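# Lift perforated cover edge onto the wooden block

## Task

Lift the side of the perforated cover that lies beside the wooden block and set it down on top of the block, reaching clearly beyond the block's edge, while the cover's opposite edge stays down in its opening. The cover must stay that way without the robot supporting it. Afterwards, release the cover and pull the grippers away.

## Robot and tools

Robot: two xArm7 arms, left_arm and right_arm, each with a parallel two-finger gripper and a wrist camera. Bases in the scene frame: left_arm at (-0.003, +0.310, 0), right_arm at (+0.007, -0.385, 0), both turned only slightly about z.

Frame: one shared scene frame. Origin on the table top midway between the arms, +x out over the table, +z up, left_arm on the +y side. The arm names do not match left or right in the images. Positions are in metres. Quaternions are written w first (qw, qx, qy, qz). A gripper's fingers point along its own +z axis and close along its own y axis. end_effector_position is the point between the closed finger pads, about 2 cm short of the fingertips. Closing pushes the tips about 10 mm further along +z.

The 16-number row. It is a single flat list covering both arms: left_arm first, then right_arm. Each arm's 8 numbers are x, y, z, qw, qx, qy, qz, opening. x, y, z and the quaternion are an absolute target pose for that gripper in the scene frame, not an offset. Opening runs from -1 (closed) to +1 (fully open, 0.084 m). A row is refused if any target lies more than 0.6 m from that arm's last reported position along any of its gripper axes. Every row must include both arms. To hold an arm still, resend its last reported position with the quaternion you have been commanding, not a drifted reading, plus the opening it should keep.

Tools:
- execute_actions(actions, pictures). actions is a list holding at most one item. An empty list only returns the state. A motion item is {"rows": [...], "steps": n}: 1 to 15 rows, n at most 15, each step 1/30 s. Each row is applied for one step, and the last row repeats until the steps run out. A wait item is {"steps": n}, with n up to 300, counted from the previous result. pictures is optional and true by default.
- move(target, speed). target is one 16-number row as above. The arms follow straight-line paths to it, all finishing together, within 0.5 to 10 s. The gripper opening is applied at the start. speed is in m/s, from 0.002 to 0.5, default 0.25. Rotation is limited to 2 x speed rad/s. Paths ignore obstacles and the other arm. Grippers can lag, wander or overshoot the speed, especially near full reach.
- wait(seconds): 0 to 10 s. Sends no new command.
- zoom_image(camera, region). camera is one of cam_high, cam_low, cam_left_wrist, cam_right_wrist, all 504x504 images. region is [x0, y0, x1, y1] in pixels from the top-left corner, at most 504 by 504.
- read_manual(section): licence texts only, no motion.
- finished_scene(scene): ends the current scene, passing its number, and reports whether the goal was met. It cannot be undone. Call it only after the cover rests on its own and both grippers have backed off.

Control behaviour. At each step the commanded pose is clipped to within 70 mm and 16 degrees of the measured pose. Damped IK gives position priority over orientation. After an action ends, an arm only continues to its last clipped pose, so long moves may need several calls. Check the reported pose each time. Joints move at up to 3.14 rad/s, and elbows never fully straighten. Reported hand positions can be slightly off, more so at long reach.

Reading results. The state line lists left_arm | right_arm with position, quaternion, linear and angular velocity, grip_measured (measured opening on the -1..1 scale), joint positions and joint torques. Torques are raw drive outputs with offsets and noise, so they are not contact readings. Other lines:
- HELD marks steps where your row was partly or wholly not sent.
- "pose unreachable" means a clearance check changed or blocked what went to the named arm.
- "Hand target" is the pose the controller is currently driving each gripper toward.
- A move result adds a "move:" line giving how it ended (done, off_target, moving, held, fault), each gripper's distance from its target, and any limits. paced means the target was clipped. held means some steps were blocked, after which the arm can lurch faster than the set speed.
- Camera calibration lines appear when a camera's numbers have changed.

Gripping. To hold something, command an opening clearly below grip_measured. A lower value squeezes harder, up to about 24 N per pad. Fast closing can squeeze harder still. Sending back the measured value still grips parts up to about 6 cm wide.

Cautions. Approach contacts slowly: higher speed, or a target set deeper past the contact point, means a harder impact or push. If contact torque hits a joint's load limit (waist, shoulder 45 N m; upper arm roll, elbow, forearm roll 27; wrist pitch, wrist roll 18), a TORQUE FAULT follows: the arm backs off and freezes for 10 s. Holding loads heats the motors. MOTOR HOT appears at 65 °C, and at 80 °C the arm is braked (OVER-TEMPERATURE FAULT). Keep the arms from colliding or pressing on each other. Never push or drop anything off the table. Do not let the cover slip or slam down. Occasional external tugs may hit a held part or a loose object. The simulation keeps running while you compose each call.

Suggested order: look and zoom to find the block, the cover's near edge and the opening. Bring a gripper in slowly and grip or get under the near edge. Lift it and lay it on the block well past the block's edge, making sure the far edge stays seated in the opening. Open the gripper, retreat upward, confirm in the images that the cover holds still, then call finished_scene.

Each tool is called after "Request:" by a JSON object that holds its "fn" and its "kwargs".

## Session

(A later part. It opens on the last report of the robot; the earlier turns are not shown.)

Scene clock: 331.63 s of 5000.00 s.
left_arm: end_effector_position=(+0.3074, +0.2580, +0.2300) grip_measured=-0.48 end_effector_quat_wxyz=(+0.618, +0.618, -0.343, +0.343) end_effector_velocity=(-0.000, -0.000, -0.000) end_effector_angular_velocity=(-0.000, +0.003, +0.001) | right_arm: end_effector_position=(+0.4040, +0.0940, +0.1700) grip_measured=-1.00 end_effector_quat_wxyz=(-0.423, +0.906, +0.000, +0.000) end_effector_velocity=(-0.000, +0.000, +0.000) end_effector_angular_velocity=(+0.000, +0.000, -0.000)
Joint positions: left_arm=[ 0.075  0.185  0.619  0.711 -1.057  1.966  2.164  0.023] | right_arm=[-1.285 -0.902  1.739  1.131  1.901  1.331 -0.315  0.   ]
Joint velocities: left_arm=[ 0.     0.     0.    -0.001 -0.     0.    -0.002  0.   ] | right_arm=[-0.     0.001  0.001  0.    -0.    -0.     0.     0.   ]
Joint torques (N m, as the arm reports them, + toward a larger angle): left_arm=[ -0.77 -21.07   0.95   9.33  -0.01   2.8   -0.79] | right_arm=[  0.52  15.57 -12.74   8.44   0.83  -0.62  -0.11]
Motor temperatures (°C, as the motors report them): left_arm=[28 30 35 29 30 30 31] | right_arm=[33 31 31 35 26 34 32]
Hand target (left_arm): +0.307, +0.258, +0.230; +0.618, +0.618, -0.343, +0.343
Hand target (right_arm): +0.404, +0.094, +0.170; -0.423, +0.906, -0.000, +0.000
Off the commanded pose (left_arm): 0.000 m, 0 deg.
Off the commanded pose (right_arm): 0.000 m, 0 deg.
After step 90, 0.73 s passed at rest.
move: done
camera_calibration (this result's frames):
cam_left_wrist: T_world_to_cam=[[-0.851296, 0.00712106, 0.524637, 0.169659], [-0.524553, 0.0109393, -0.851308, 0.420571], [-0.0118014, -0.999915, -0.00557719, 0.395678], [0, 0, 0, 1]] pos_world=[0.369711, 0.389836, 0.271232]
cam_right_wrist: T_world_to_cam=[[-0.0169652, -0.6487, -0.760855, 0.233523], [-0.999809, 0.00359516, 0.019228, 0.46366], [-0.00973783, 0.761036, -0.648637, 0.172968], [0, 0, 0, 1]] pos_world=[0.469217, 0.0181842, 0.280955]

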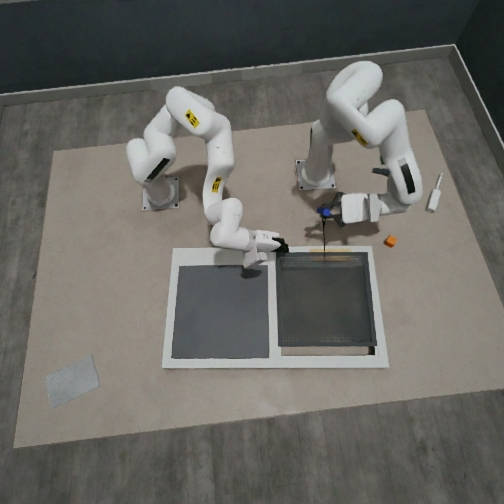

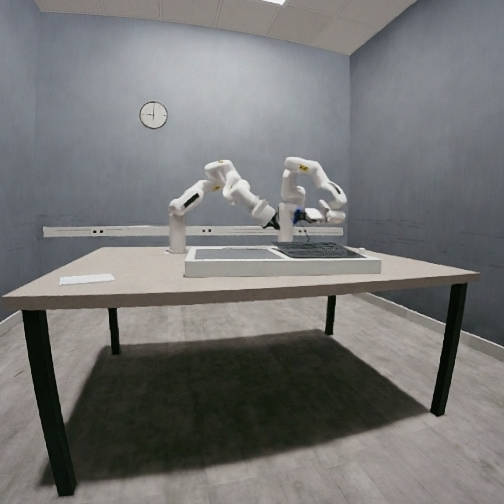

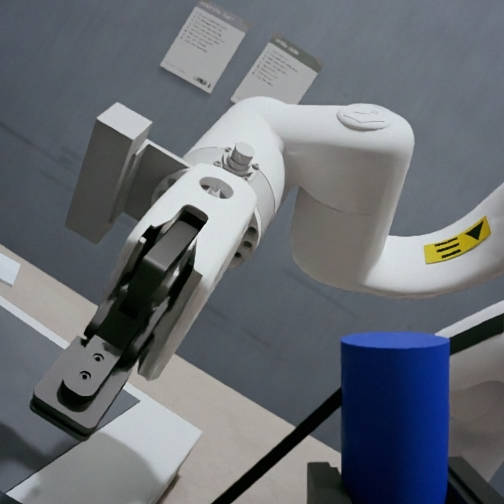

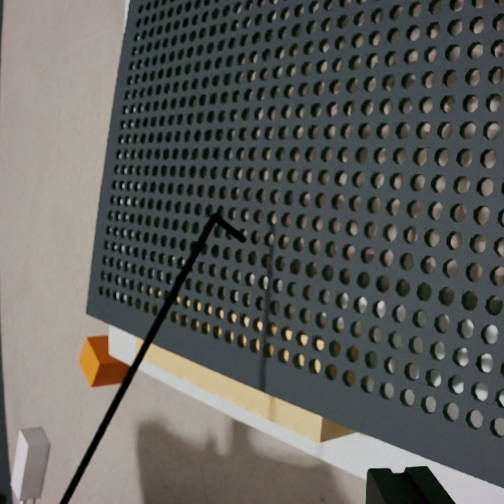

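Request:
{"fn": "move", "kwargs": {"target": [0.30,0.258,0.33,0.6184,0.6184,-0.3428,0.3428,-1,0.35,-0.3,0.3,0,1,0,0,1], "speed": 0.3}}

Request:
{"fn": "move", "kwargs": {"target": [0.25,0.08,0.28,0,1,0,0,-1,0.35,-0.3,0.3,0,1,0,0,1], "speed": 0.3}}

Request:
{"fn": "move", "kwargs": {"target": [0.25,0.08,0.04,0,1,0,0,-1,0.35,-0.3,0.3,0,1,0,0,1], "speed": 0.2}}

Request:
{"fn": "move", "kwargs": {"target": [0.25,0.08,0.0245,0,1,0,0,-1,0.35,-0.3,0.3,0,1,0,0,1], "speed": 0.03}}

Request:
{"fn": "move", "kwargs": {"target": [0.25,0.08,0.0245,0,1,0,0,-0.32,0.35,-0.3,0.3,0,1,0,0,1], "speed": 0.03}}

Request:
{"fn": "move", "kwargs": {"target": [0.25,0.08,0.2,0,1,0,0,-0.32,0.35,-0.3,0.3,0,1,0,0,1], "speed": 0.15}}

Request:
{"fn": "zoom_image", "kwargs": {"camera": "cam_high", "region": [240, 190, 420, 370]}}

Scene clock: 340.07 s of 5000.00 s.
left_arm: end_effector_position=(+0.2996, +0.2579, +0.3297) grip_measured=-0.48 end_effector_quat_wxyz=(+0.618, +0.619, -0.343, +0.342) end_effector_velocity=(+0.000, +0.000, +0.001) end_effector_angular_velocity=(-0.000, -0.002, +0.002) | right_arm: end_effector_position=(+0.3490, -0.2991, +0.3010) grip_measured=+1.00 end_effector_quat_wxyz=(-0.001, +1.000, +0.000, -0.002) end_effector_velocity=(-0.000, -0.003, +0.002) end_effector_angular_velocity=(-0.002, -0.003, -0.003)
Joint positions: left_arm=[ 0.071 -0.144  0.628  0.702 -1.052  1.969  1.844  0.023] | right_arm=[-1.14  -0.966  0.91   0.977  0.711  1.675 -0.458  0.084]
Joint velocities: left_arm=[-0.    -0.001  0.001  0.001 -0.001  0.    -0.001 -0.   ] | right_arm=[-0.002 -0.001 -0.006 -0.001 -0.003 -0.001 -0.003 -0.   ]
Joint torques (N m, as the arm reports them, + toward a larger angle): left_arm=[ -0.87 -15.48  -1.03  11.92  -0.5    2.39  -0.84] | right_arm=[  0.43   6.31 -10.21   9.89   0.05  -1.65   0.07]
Motor temperatures (°C, as the motors report them): left_arm=[28 30 35 29 30 30 31] | right_arm=[33 31 31 35 26 34 32]
Hand target (left_arm): +0.300, +0.258, +0.330; +0.618, +0.619, -0.343, +0.343
Hand target (right_arm): +0.349, -0.300, +0.301; -0.001, +1.000, -0.000, -0.002
Off the commanded pose (left_arm): 0.001 m, 0 deg.
Off the commanded pose (right_arm): 0.002 m, 0 deg.
After step 90, 3.50 s passed at rest.
move: done
camera_calibration (this result's frames):
cam_left_wrist: T_world_to_cam=[[-0.851085, 0.00697129, 0.524982, 0.110613], [-0.524888, 0.0118339, -0.851089, 0.501179], [-0.0121458, -0.999906, -0.00641253, 0.396451], [0, 0, 0, 1]] pos_world=[0.362019, 0.389712, 0.37102]
cam_right_wrist: T_world_to_cam=[[-0.0162063, -0.999849, 0.00622015, -0.258944], [-0.999778, 0.0162881, 0.0133334, 0.413164], [-0.0134327, -0.00600269, -0.999892, 0.434157], [0, 0, 0, 1]] pos_world=[0.414708, -0.263028, 0.430212]

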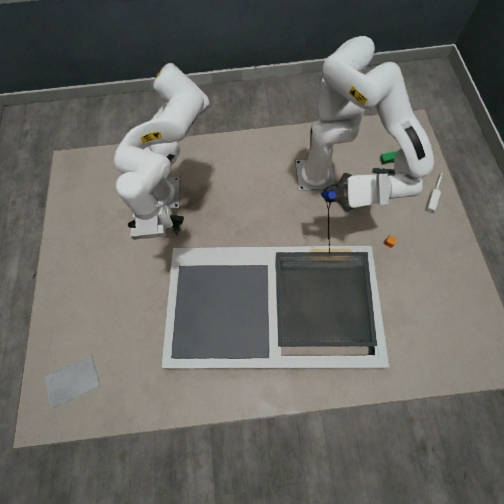

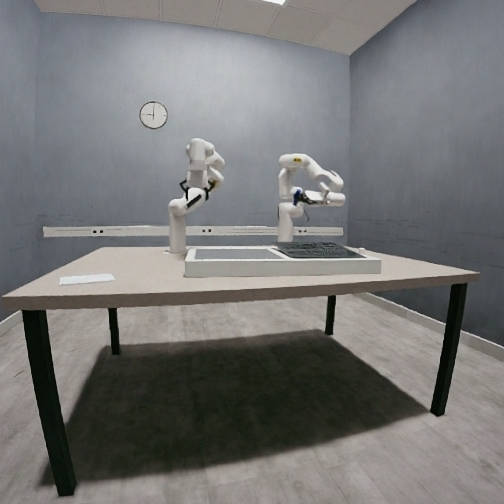

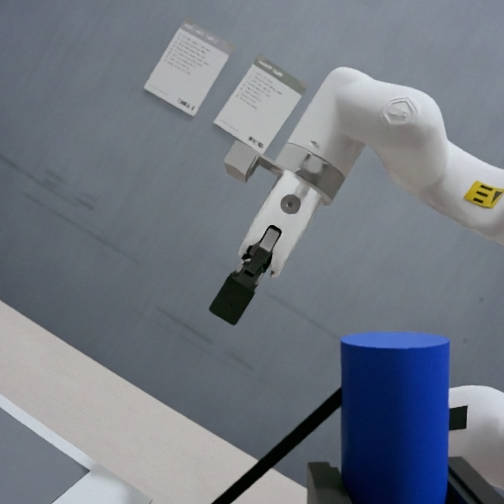

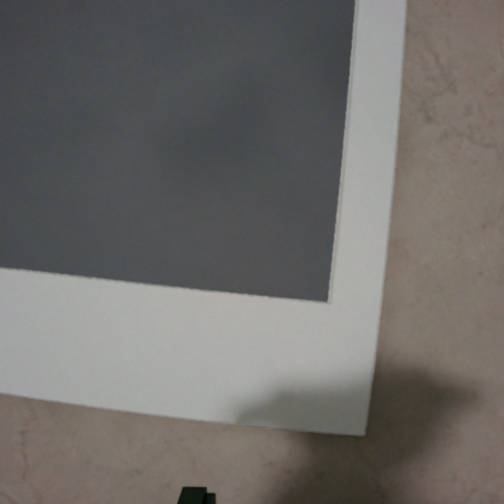

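Scene clock: 343.53 s of 5000.00 s.
left_arm: end_effector_position=(+0.2503, +0.0806, +0.2788) grip_measured=-0.48 end_effector_quat_wxyz=(-0.002, +1.000, -0.000, -0.002) end_effector_velocity=(-0.000, -0.001, +0.000) end_effector_angular_velocity=(+0.004, +0.001, -0.001) | right_arm: end_effector_position=(+0.3500, -0.3000, +0.3000) grip_measured=+1.00 end_effector_quat_wxyz=(+0.000, +1.000, +0.000, -0.000) end_effector_velocity=(+0.000, +0.000, -0.000) end_effector_angular_velocity=(-0.000, +0.000, +0.000)
Joint positions: left_arm=[ 0.431 -0.764 -0.82   0.86  -0.532  1.462 -0.217  0.023] | right_arm=[-1.141 -0.968  0.912  0.973  0.713  1.669 -0.459  0.084]
Joint velocities: left_arm=[ 0.002  0.002 -0.006  0.005  0.002  0.002 -0.004 -0.   ] | right_arm=[-0.001 -0.     0.001  0.     0.    -0.     0.     0.   ]
Joint torques (N m, as the arm reports them, + toward a larger angle): left_arm=[-0.85  2.3   8.61 13.29  0.82 -1.12 -0.76] | right_arm=[  0.36   6.28 -10.16   9.81  -0.01  -1.7    0.02]
Motor temperatures (°C, as the motors report them): left_arm=[28 30 35 29 30 30 31] | right_arm=[33 31 31 36 26 34 32]
Hand target (left_arm): +0.250, +0.080, +0.279; -0.002, +1.000, -0.000, -0.002
Hand target (right_arm): +0.350, -0.300, +0.300; +0.000, +1.000, +0.000, -0.000
Off the commanded pose (left_arm): 0.001 m, 0 deg.
Off the commanded pose (right_arm): 0.000 m, 0 deg.
move: done
camera_calibration (this result's frames):
cam_left_wrist: T_world_to_cam=[[-0.00629202, -0.999973, 0.00378158, 0.11163], [-0.999862, 0.00634927, 0.015322, 0.311922], [-0.0153456, -0.00368465, -0.999875, 0.415718], [0, 0, 0, 1]] pos_world=[0.318961, 0.111179, 0.410465]
cam_right_wrist: T_world_to_cam=[[-0.0169595, -0.999825, 0.0078474, -0.260022], [-0.999809, 0.0170346, 0.00961417, 0.4155], [-0.00974617, -0.00768284, -0.999923, 0.431389], [0, 0, 0, 1]] pos_world=[0.415215, -0.263741, 0.429401]

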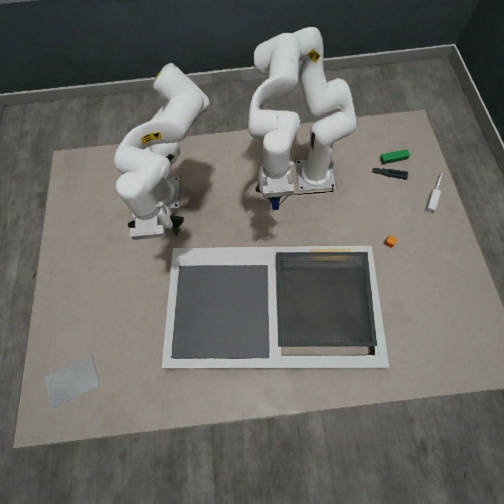

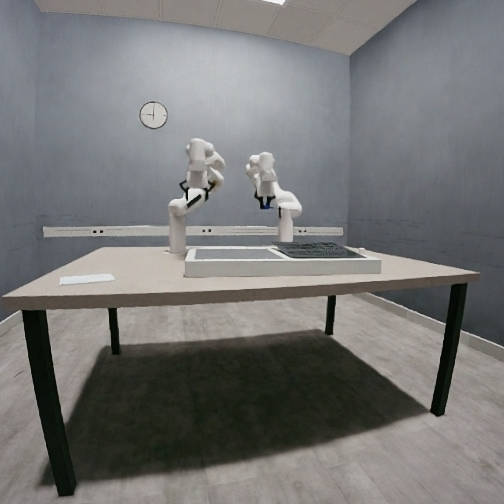

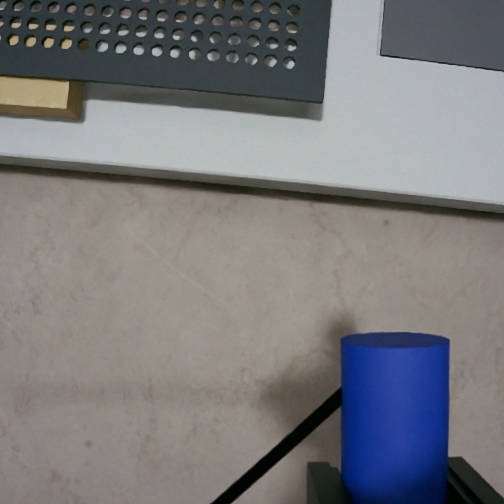

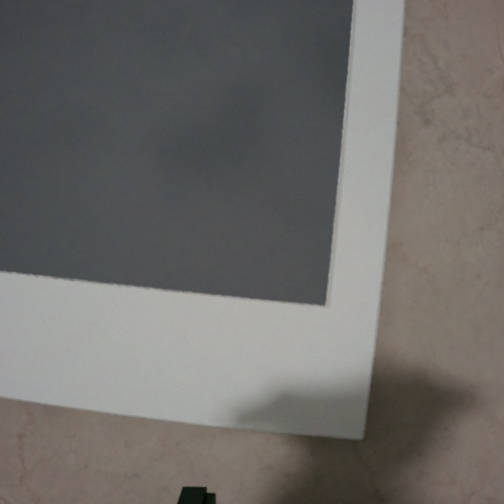

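Scene clock: 345.47 s of 5000.00 s.
left_arm: end_effector_position=(+0.2503, +0.0803, +0.0399) grip_measured=-0.48 end_effector_quat_wxyz=(+0.000, +1.000, -0.000, -0.000) end_effector_velocity=(-0.000, -0.000, -0.001) end_effector_angular_velocity=(+0.002, +0.002, -0.002) | right_arm: end_effector_position=(+0.3500, -0.3000, +0.3000) grip_measured=+1.00 end_effector_quat_wxyz=(+0.000, +1.000, -0.000, +0.000) end_effector_velocity=(+0.000, -0.000, +0.000) end_effector_angular_velocity=(+0.001, -0.001, -0.002)
Joint positions: left_arm=[ 0.784 -0.456 -1.57   0.489 -0.806  0.656 -0.151  0.023] | right_arm=[-1.141 -0.968  0.912  0.973  0.713  1.669 -0.459  0.084]
Joint velocities: left_arm=[ 0.01   0.001 -0.011  0.002  0.    -0.001  0.001 -0.   ] | right_arm=[-0.    -0.    -0.001 -0.     0.001 -0.     0.     0.   ]
Joint torques (N m, as the arm reports them, + toward a larger angle): left_arm=[-1.01  5.94  6.01  9.43  0.64 -1.15 -0.75] | right_arm=[  0.39   6.08 -10.07   9.82  -0.14  -1.62   0.01]
Motor temperatures (°C, as the motors report them): left_arm=[28 30 35 29 30 30 31] | right_arm=[33 31 31 36 26 34 32]
Hand target (left_arm): +0.250, +0.080, +0.040; +0.000, +1.000, -0.000, -0.000
Hand target (right_arm): +0.350, -0.300, +0.300; +0.000, +1.000, +0.000, +0.000
Off the commanded pose (left_arm): 0.000 m, 0 deg.
Off the commanded pose (right_arm): 0.000 m, 0 deg.
move: done
camera_calibration (this result's frames):
cam_left_wrist: T_world_to_cam=[[-0.00700774, -0.99995, 0.00714852, 0.112295], [-0.999913, 0.00708674, 0.0110857, 0.315651], [-0.0111358, -0.00707022, -0.999913, 0.176033], [0, 0, 0, 1]] pos_world=[0.31837, 0.111297, 0.171716]
cam_right_wrist: T_world_to_cam=[[-0.0169656, -0.999825, 0.00783842, -0.260016], [-0.999809, 0.0170406, 0.00960557, 0.415507], [-0.00973747, -0.00767395, -0.999923, 0.431386], [0, 0, 0, 1]] pos_world=[0.415217, -0.26374, 0.4294]

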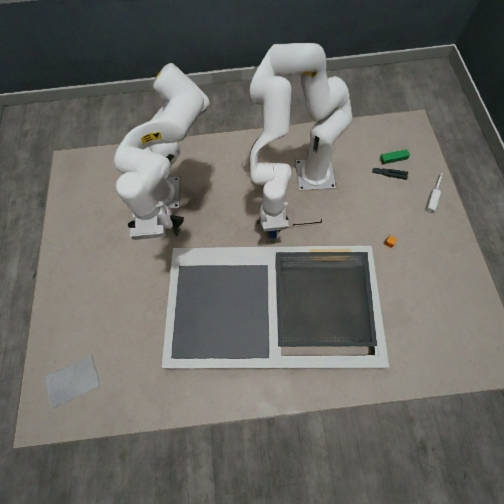

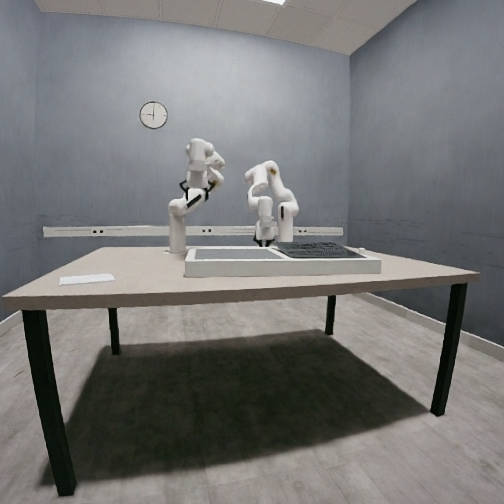

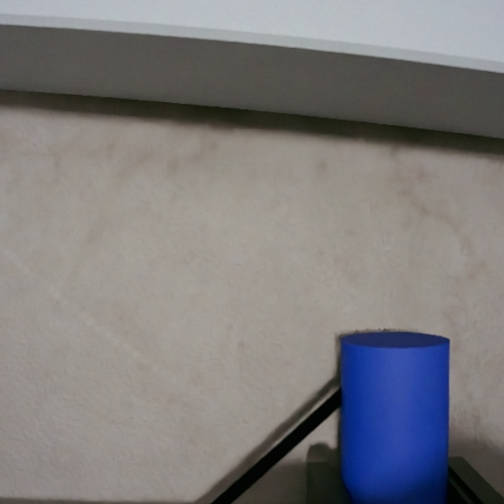

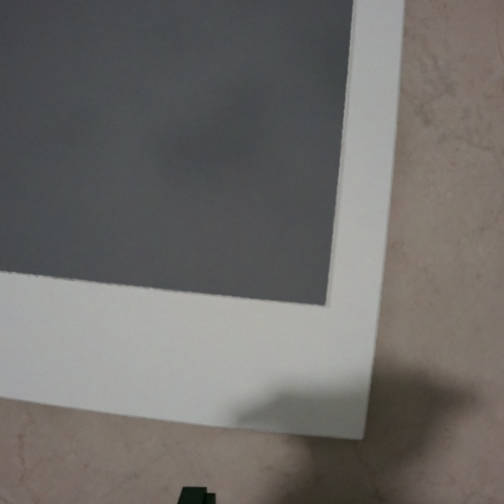

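Scene clock: 346.30 s of 5000.00 s.
left_arm: end_effector_position=(+0.2500, +0.0800, +0.0245) grip_measured=-0.48 end_effector_quat_wxyz=(-0.000, +1.000, -0.000, -0.000) end_effector_velocity=(-0.001, -0.001, -0.001) end_effector_angular_velocity=(+0.000, +0.001, -0.003) | right_arm: end_effector_position=(+0.3500, -0.3000, +0.3000) grip_measured=+1.00 end_effector_quat_wxyz=(+0.000, +1.000, +0.000, -0.000) end_effector_velocity=(-0.000, -0.001, -0.000) end_effector_angular_velocity=(-0.002, +0.001, -0.001)
Joint positions: left_arm=[ 0.896 -0.437 -1.702  0.489 -0.839  0.6   -0.133  0.023] | right_arm=[-1.141 -0.968  0.912  0.973  0.713  1.669 -0.459  0.084]
Joint velocities: left_arm=[ 0.009  0.    -0.012  0.002 -0.002 -0.002  0.002  0.   ] | right_arm=[-0.    -0.     0.    -0.    -0.002 -0.     0.    -0.   ]
Joint torques (N m, as the arm reports them, + toward a larger angle): left_arm=[-1.32  8.01  5.79  8.94  0.77 -1.16 -0.79] | right_arm=[  0.8    6.06 -10.05   9.87  -0.05  -1.7    0.07]
Motor temperatures (°C, as the motors report them): left_arm=[28 30 35 29 30 30 31] | right_arm=[33 30 31 36 26 34 32]
Hand target (left_arm): +0.250, +0.080, +0.024; -0.000, +1.000, -0.000, -0.000
Hand target (right_arm): +0.350, -0.300, +0.300; -0.000, +1.000, +0.000, +0.000
Off the commanded pose (left_arm): 0.000 m, 0 deg.
Off the commanded pose (right_arm): 0.000 m, 0 deg.
move: done
camera_calibration (this result's frames):
cam_left_wrist: T_world_to_cam=[[-0.00622799, -0.999956, 0.00704416, 0.111911], [-0.999921, 0.00630432, 0.0108653, 0.315585], [-0.0109092, -0.00697593, -0.999916, 0.160567], [0, 0, 0, 1]] pos_world=[0.318009, 0.111037, 0.156336]
cam_right_wrist: T_world_to_cam=[[-0.0169653, -0.999825, 0.00783838, -0.260016], [-0.999809, 0.0170403, 0.00960602, 0.415507], [-0.00973791, -0.00767391, -0.999923, 0.431386], [0, 0, 0, 1]] pos_world=[0.415217, -0.26374, 0.4294]

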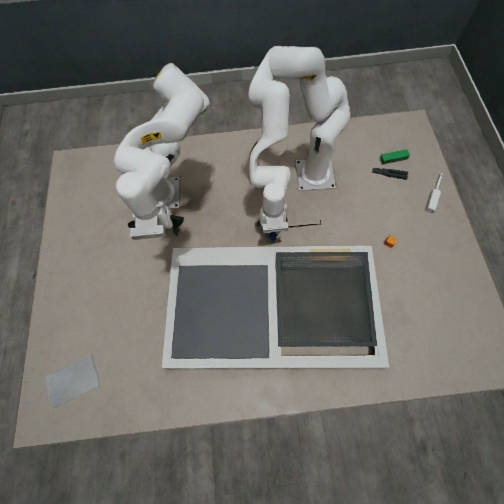

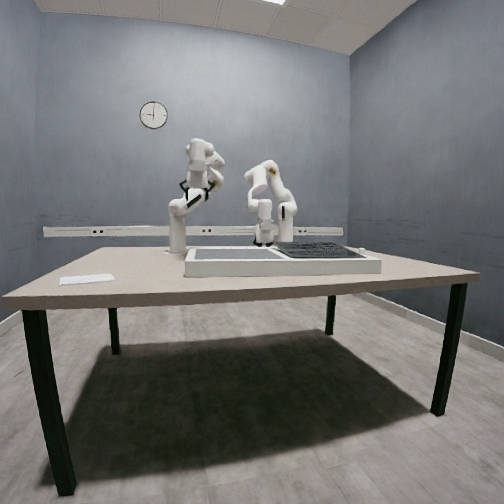

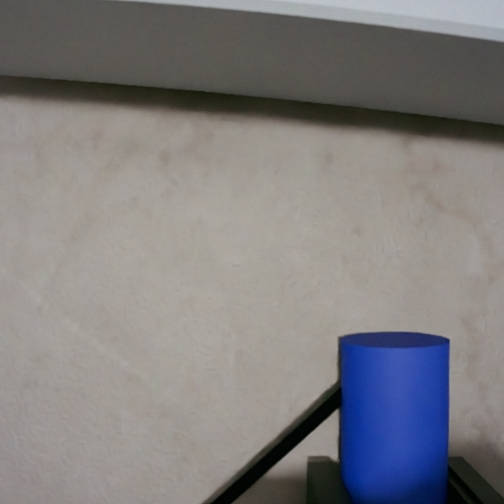

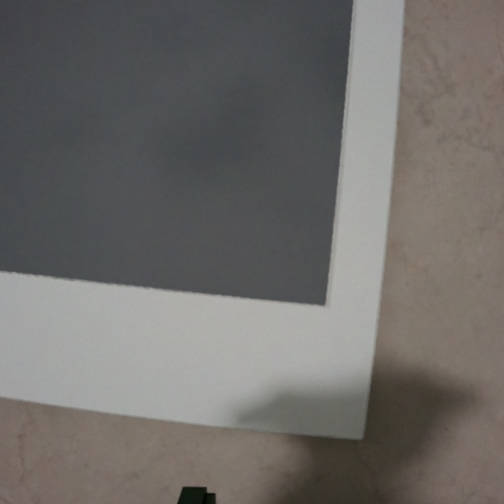

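Scene clock: 347.00 s of 5000.00 s.
left_arm: end_effector_position=(+0.2500, +0.0800, +0.0245) grip_measured=-0.34 end_effector_quat_wxyz=(+0.000, +1.000, -0.000, +0.000) end_effector_velocity=(-0.000, -0.000, -0.000) end_effector_angular_velocity=(+0.000, +0.001, -0.001) | right_arm: end_effector_position=(+0.3500, -0.3000, +0.3000) grip_measured=+1.00 end_effector_quat_wxyz=(+0.000, +1.000, -0.000, -0.000) end_effector_velocity=(-0.000, -0.000, -0.000) end_effector_angular_velocity=(+0.000, +0.000, -0.001)
Joint positions: left_arm=[ 0.896 -0.437 -1.702  0.489 -0.839  0.6   -0.133  0.029] | right_arm=[-1.141 -0.968  0.912  0.973  0.713  1.669 -0.459  0.084]
Joint velocities: left_arm=[-0.     0.    -0.002  0.    -0.     0.    -0.     0.   ] | right_arm=[-0. -0. -0. -0.  0.  0.  0. -0.]
Joint torques (N m, as the arm reports them, + toward a larger angle): left_arm=[-0.75  7.97  5.7   8.82  0.79 -1.1  -0.82] | right_arm=[ 0.3   6.24 -9.95  9.81 -0.06 -1.66  0.05]
Motor temperatures (°C, as the motors report them): left_arm=[28 30 35 29 30 30 31] | right_arm=[33 30 31 36 26 34 32]
Hand target (left_arm): +0.250, +0.080, +0.024; -0.000, +1.000, +0.000, -0.000
Hand target (right_arm): +0.350, -0.300, +0.300; -0.000, +1.000, +0.000, -0.000
Off the commanded pose (left_arm): 0.000 m, 0 deg.
Off the commanded pose (right_arm): 0.000 m, 0 deg.
move: done
camera_calibration (this result's frames):
cam_left_wrist: T_world_to_cam=[[-0.00621885, -0.999956, 0.00704939, 0.111876], [-0.999923, 0.00629435, 0.0107387, 0.315608], [-0.0107826, -0.00698207, -0.999917, 0.160535], [0, 0, 0, 1]] pos_world=[0.318011, 0.111006, 0.156344]
cam_right_wrist: T_world_to_cam=[[-0.0169654, -0.999825, 0.00783835, -0.260016], [-0.999809, 0.0170404, 0.00960601, 0.415507], [-0.0097379, -0.00767388, -0.999923, 0.431386], [0, 0, 0, 1]] pos_world=[0.415217, -0.26374, 0.4294]

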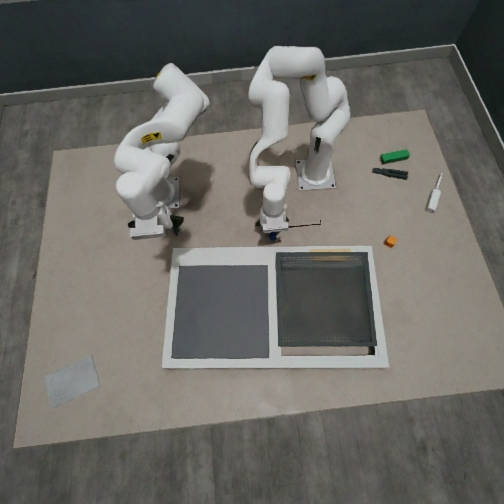

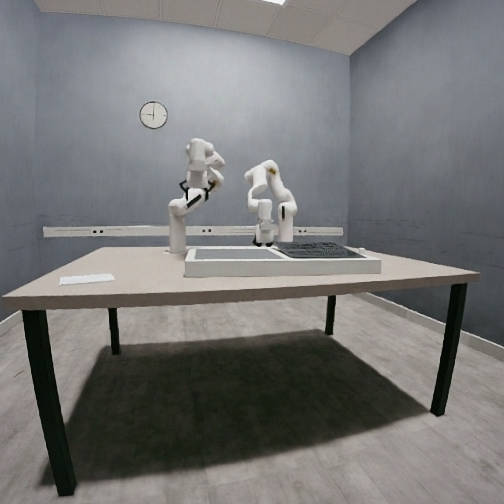

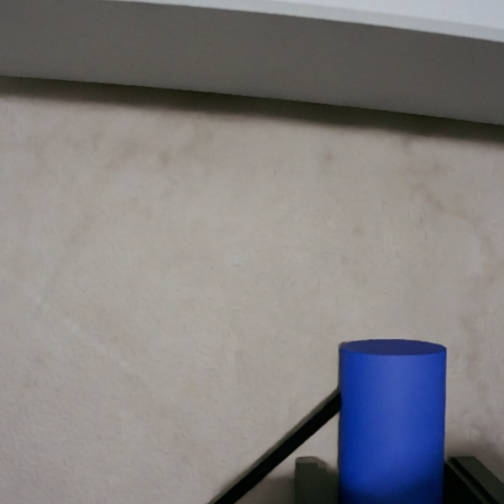

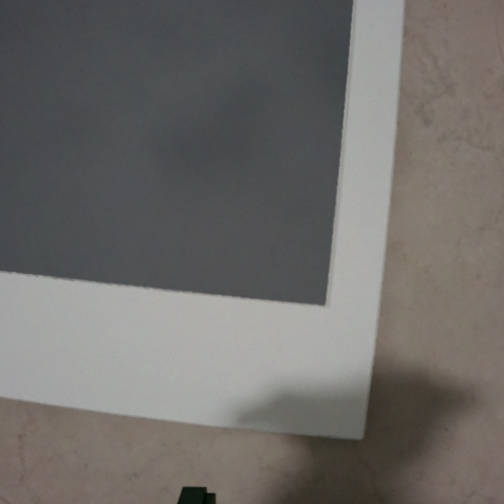

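Scene clock: 348.60 s of 5000.00 s.
left_arm: end_effector_position=(+0.2498, +0.0799, +0.1999) grip_measured=-0.34 end_effector_quat_wxyz=(-0.000, +1.000, +0.000, +0.000) end_effector_velocity=(+0.001, -0.000, +0.003) end_effector_angular_velocity=(-0.003, -0.004, +0.001) | right_arm: end_effector_position=(+0.3500, -0.3000, +0.3000) grip_measured=+1.00 end_effector_quat_wxyz=(+0.000, +1.000, +0.000, +0.000) end_effector_velocity=(-0.000, -0.000, -0.000) end_effector_angular_velocity=(-0.000, +0.001, -0.000)
Joint positions: left_arm=[ 0.419 -0.747 -0.943  0.674 -0.62   1.24  -0.202  0.029] | right_arm=[-1.141 -0.968  0.912  0.973  0.713  1.669 -0.459  0.084]
Joint velocities: left_arm=[-0.001 -0.003  0.006  0.004  0.     0.003  0.    -0.   ] | right_arm=[ 0.     0.     0.001 -0.001 -0.001 -0.     0.    -0.   ]
Joint torques (N m, as the arm reports them, + toward a larger angle): left_arm=[-0.8   2.24  8.46 12.61  0.79 -1.13 -0.79] | right_arm=[  0.51   6.26 -10.03   9.86  -0.36  -1.71   0.1 ]
Motor temperatures (°C, as the motors report them): left_arm=[28 30 35 29 30 30 31] | right_arm=[33 30 31 36 26 34 32]
Hand target (left_arm): +0.250, +0.080, +0.200; +0.000, +1.000, +0.000, +0.000
Hand target (right_arm): +0.350, -0.300, +0.300; +0.000, +1.000, +0.000, +0.000
Off the commanded pose (left_arm): 0.000 m, 0 deg.
Off the commanded pose (right_arm): 0.000 m, 0 deg.
move: done
camera_calibration (this result's frames):
cam_left_wrist: T_world_to_cam=[[-0.00552516, -0.999962, 0.00679595, 0.110378], [-0.999927, 0.00559762, 0.0106892, 0.31355], [-0.0107268, -0.00673639, -0.99992, 0.335891], [0, 0, 0, 1]] pos_world=[0.31774, 0.110881, 0.331762]
cam_right_wrist: T_world_to_cam=[[-0.0169653, -0.999825, 0.00783836, -0.260016], [-0.999809, 0.0170403, 0.00960591, 0.415507], [-0.0097378, -0.0076739, -0.999923, 0.431386], [0, 0, 0, 1]] pos_world=[0.415217, -0.26374, 0.4294]

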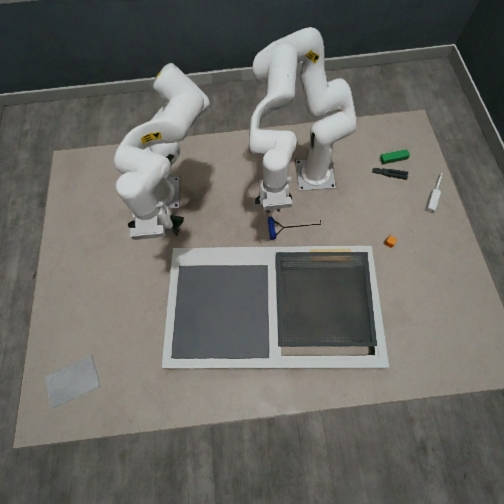

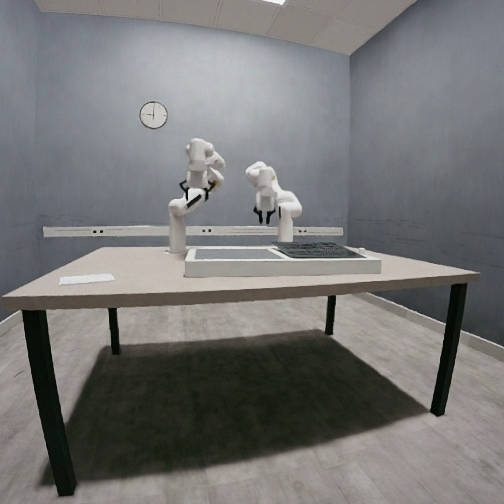

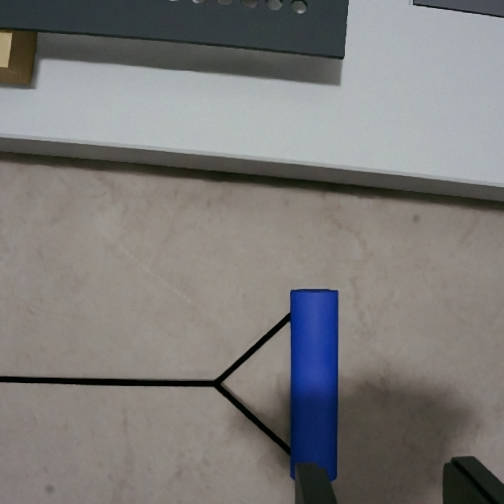

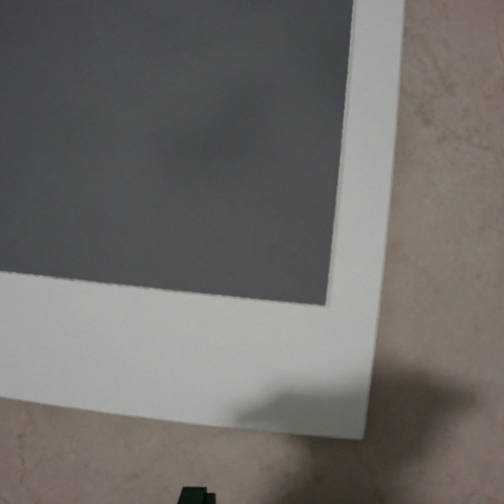

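Region (240, 190, 420, 370) of cam_high's 504x504 image, scaled by 2.800, with more detail than that image has.

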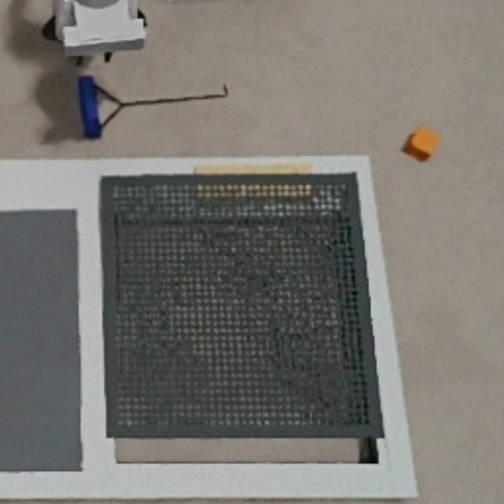

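Request:
{"fn": "execute_actions", "kwargs": {"actions": []}}

Scene clock: 359.80 s of 5000.00 s.
left_arm: end_effector_position=(+0.2499, +0.0797, +0.2003) grip_measured=-0.34 end_effector_quat_wxyz=(+0.000, +1.000, +0.000, +0.000) end_effector_velocity=(+0.000, +0.000, +0.000) end_effector_angular_velocity=(+0.000, -0.000, +0.001) | right_arm: end_effector_position=(+0.3500, -0.3000, +0.3000) grip_measured=+1.00 end_effector_quat_wxyz=(+0.000, +1.000, -0.000, -0.000) end_effector_velocity=(+0.000, -0.000, +0.000) end_effector_angular_velocity=(+0.001, -0.001, -0.001)
Joint positions: left_arm=[ 0.419 -0.747 -0.943  0.674 -0.62   1.24  -0.202  0.029] | right_arm=[-1.141 -0.968  0.912  0.973  0.713  1.669 -0.459  0.084]
Joint velocities: left_arm=[ 0.    -0.     0.     0.     0.    -0.    -0.001 -0.   ] | right_arm=[-0.001  0.001 -0.     0.001  0.001  0.     0.     0.   ]
Joint torques (N m, as the arm reports them, + toward a larger angle): left_arm=[-0.9   2.18  8.39 12.71  0.77 -1.17 -0.72] | right_arm=[ 0.24  6.02 -9.84  9.74 -0.52 -1.63  0.02]
Motor temperatures (°C, as the motors report them): left_arm=[28 30 35 29 30 30 31] | right_arm=[33 30 30 36 26 34 32]
Hand target (left_arm): +0.250, +0.080, +0.200; +0.000, +1.000, +0.000, +0.000
Hand target (right_arm): +0.350, -0.300, +0.300; +0.000, +1.000, +0.000, +0.000
Off the commanded pose (left_arm): 0.000 m, 0 deg.
Off the commanded pose (right_arm): 0.000 m, 0 deg.
Steps of this call (steps 1 to 90: nothing new was sent; then 8.20 s passed at rest). Readings (end_effector_position):
1: left_arm (+0.2498, +0.0798, +0.2000) | right_arm (+0.3500, -0.3000, +0.3000)
2: left_arm (+0.2498, +0.0798, +0.2000) | right_arm (+0.3500, -0.3000, +0.3000)
4: left_arm (+0.2498, +0.0798, +0.2001) | right_arm (+0.3500, -0.3000, +0.3000)
8: left_arm (+0.2499, +0.0797, +0.2003) | right_arm (+0.3500, -0.3000, +0.3000)
90: the state above
camera_calibration (this result's frames):
cam_left_wrist: T_world_to_cam=[[-0.00569113, -0.999958, 0.00712177, 0.110211], [-0.999935, 0.00576078, 0.00979698, 0.313877], [-0.0098376, -0.00706556, -0.999927, 0.33611], [0, 0, 0, 1]] pos_world=[0.317791, 0.110773, 0.332226]
cam_right_wrist: T_world_to_cam=[[-0.0169654, -0.999825, 0.00783853, -0.260016], [-0.999809, 0.0170405, 0.00960607, 0.415507], [-0.00973797, -0.00767405, -0.999923, 0.431386], [0, 0, 0, 1]] pos_world=[0.415217, -0.26374, 0.4294]

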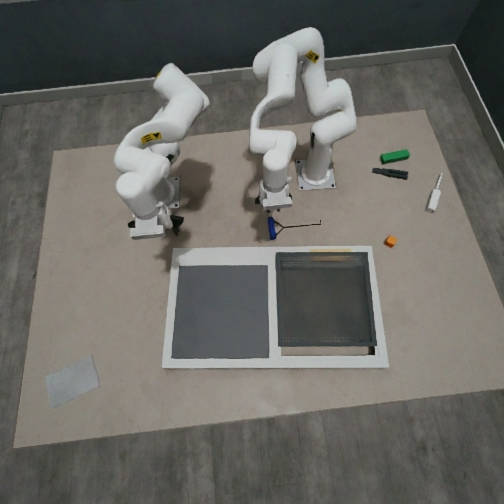

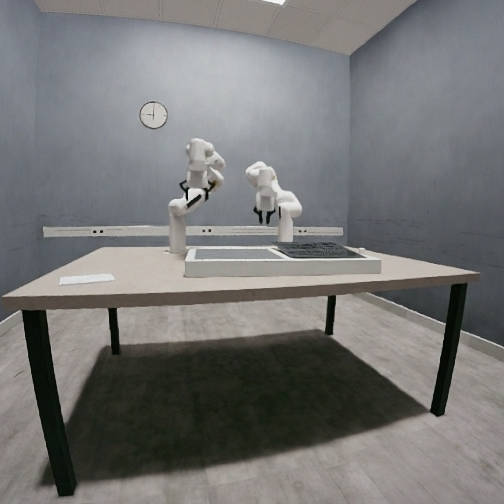

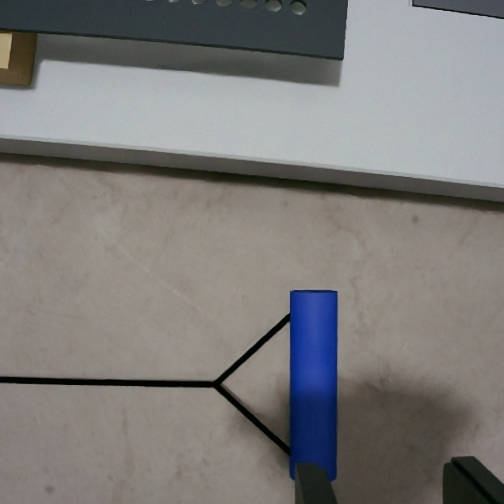

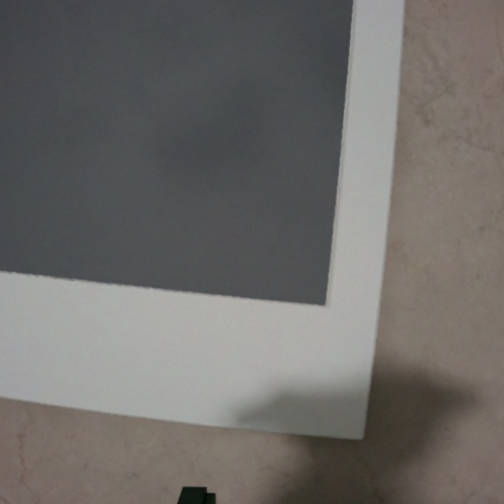

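Request:
{"fn": "finished_scene", "kwargs": {"scene": 1}}

The scene is finished: the task was done.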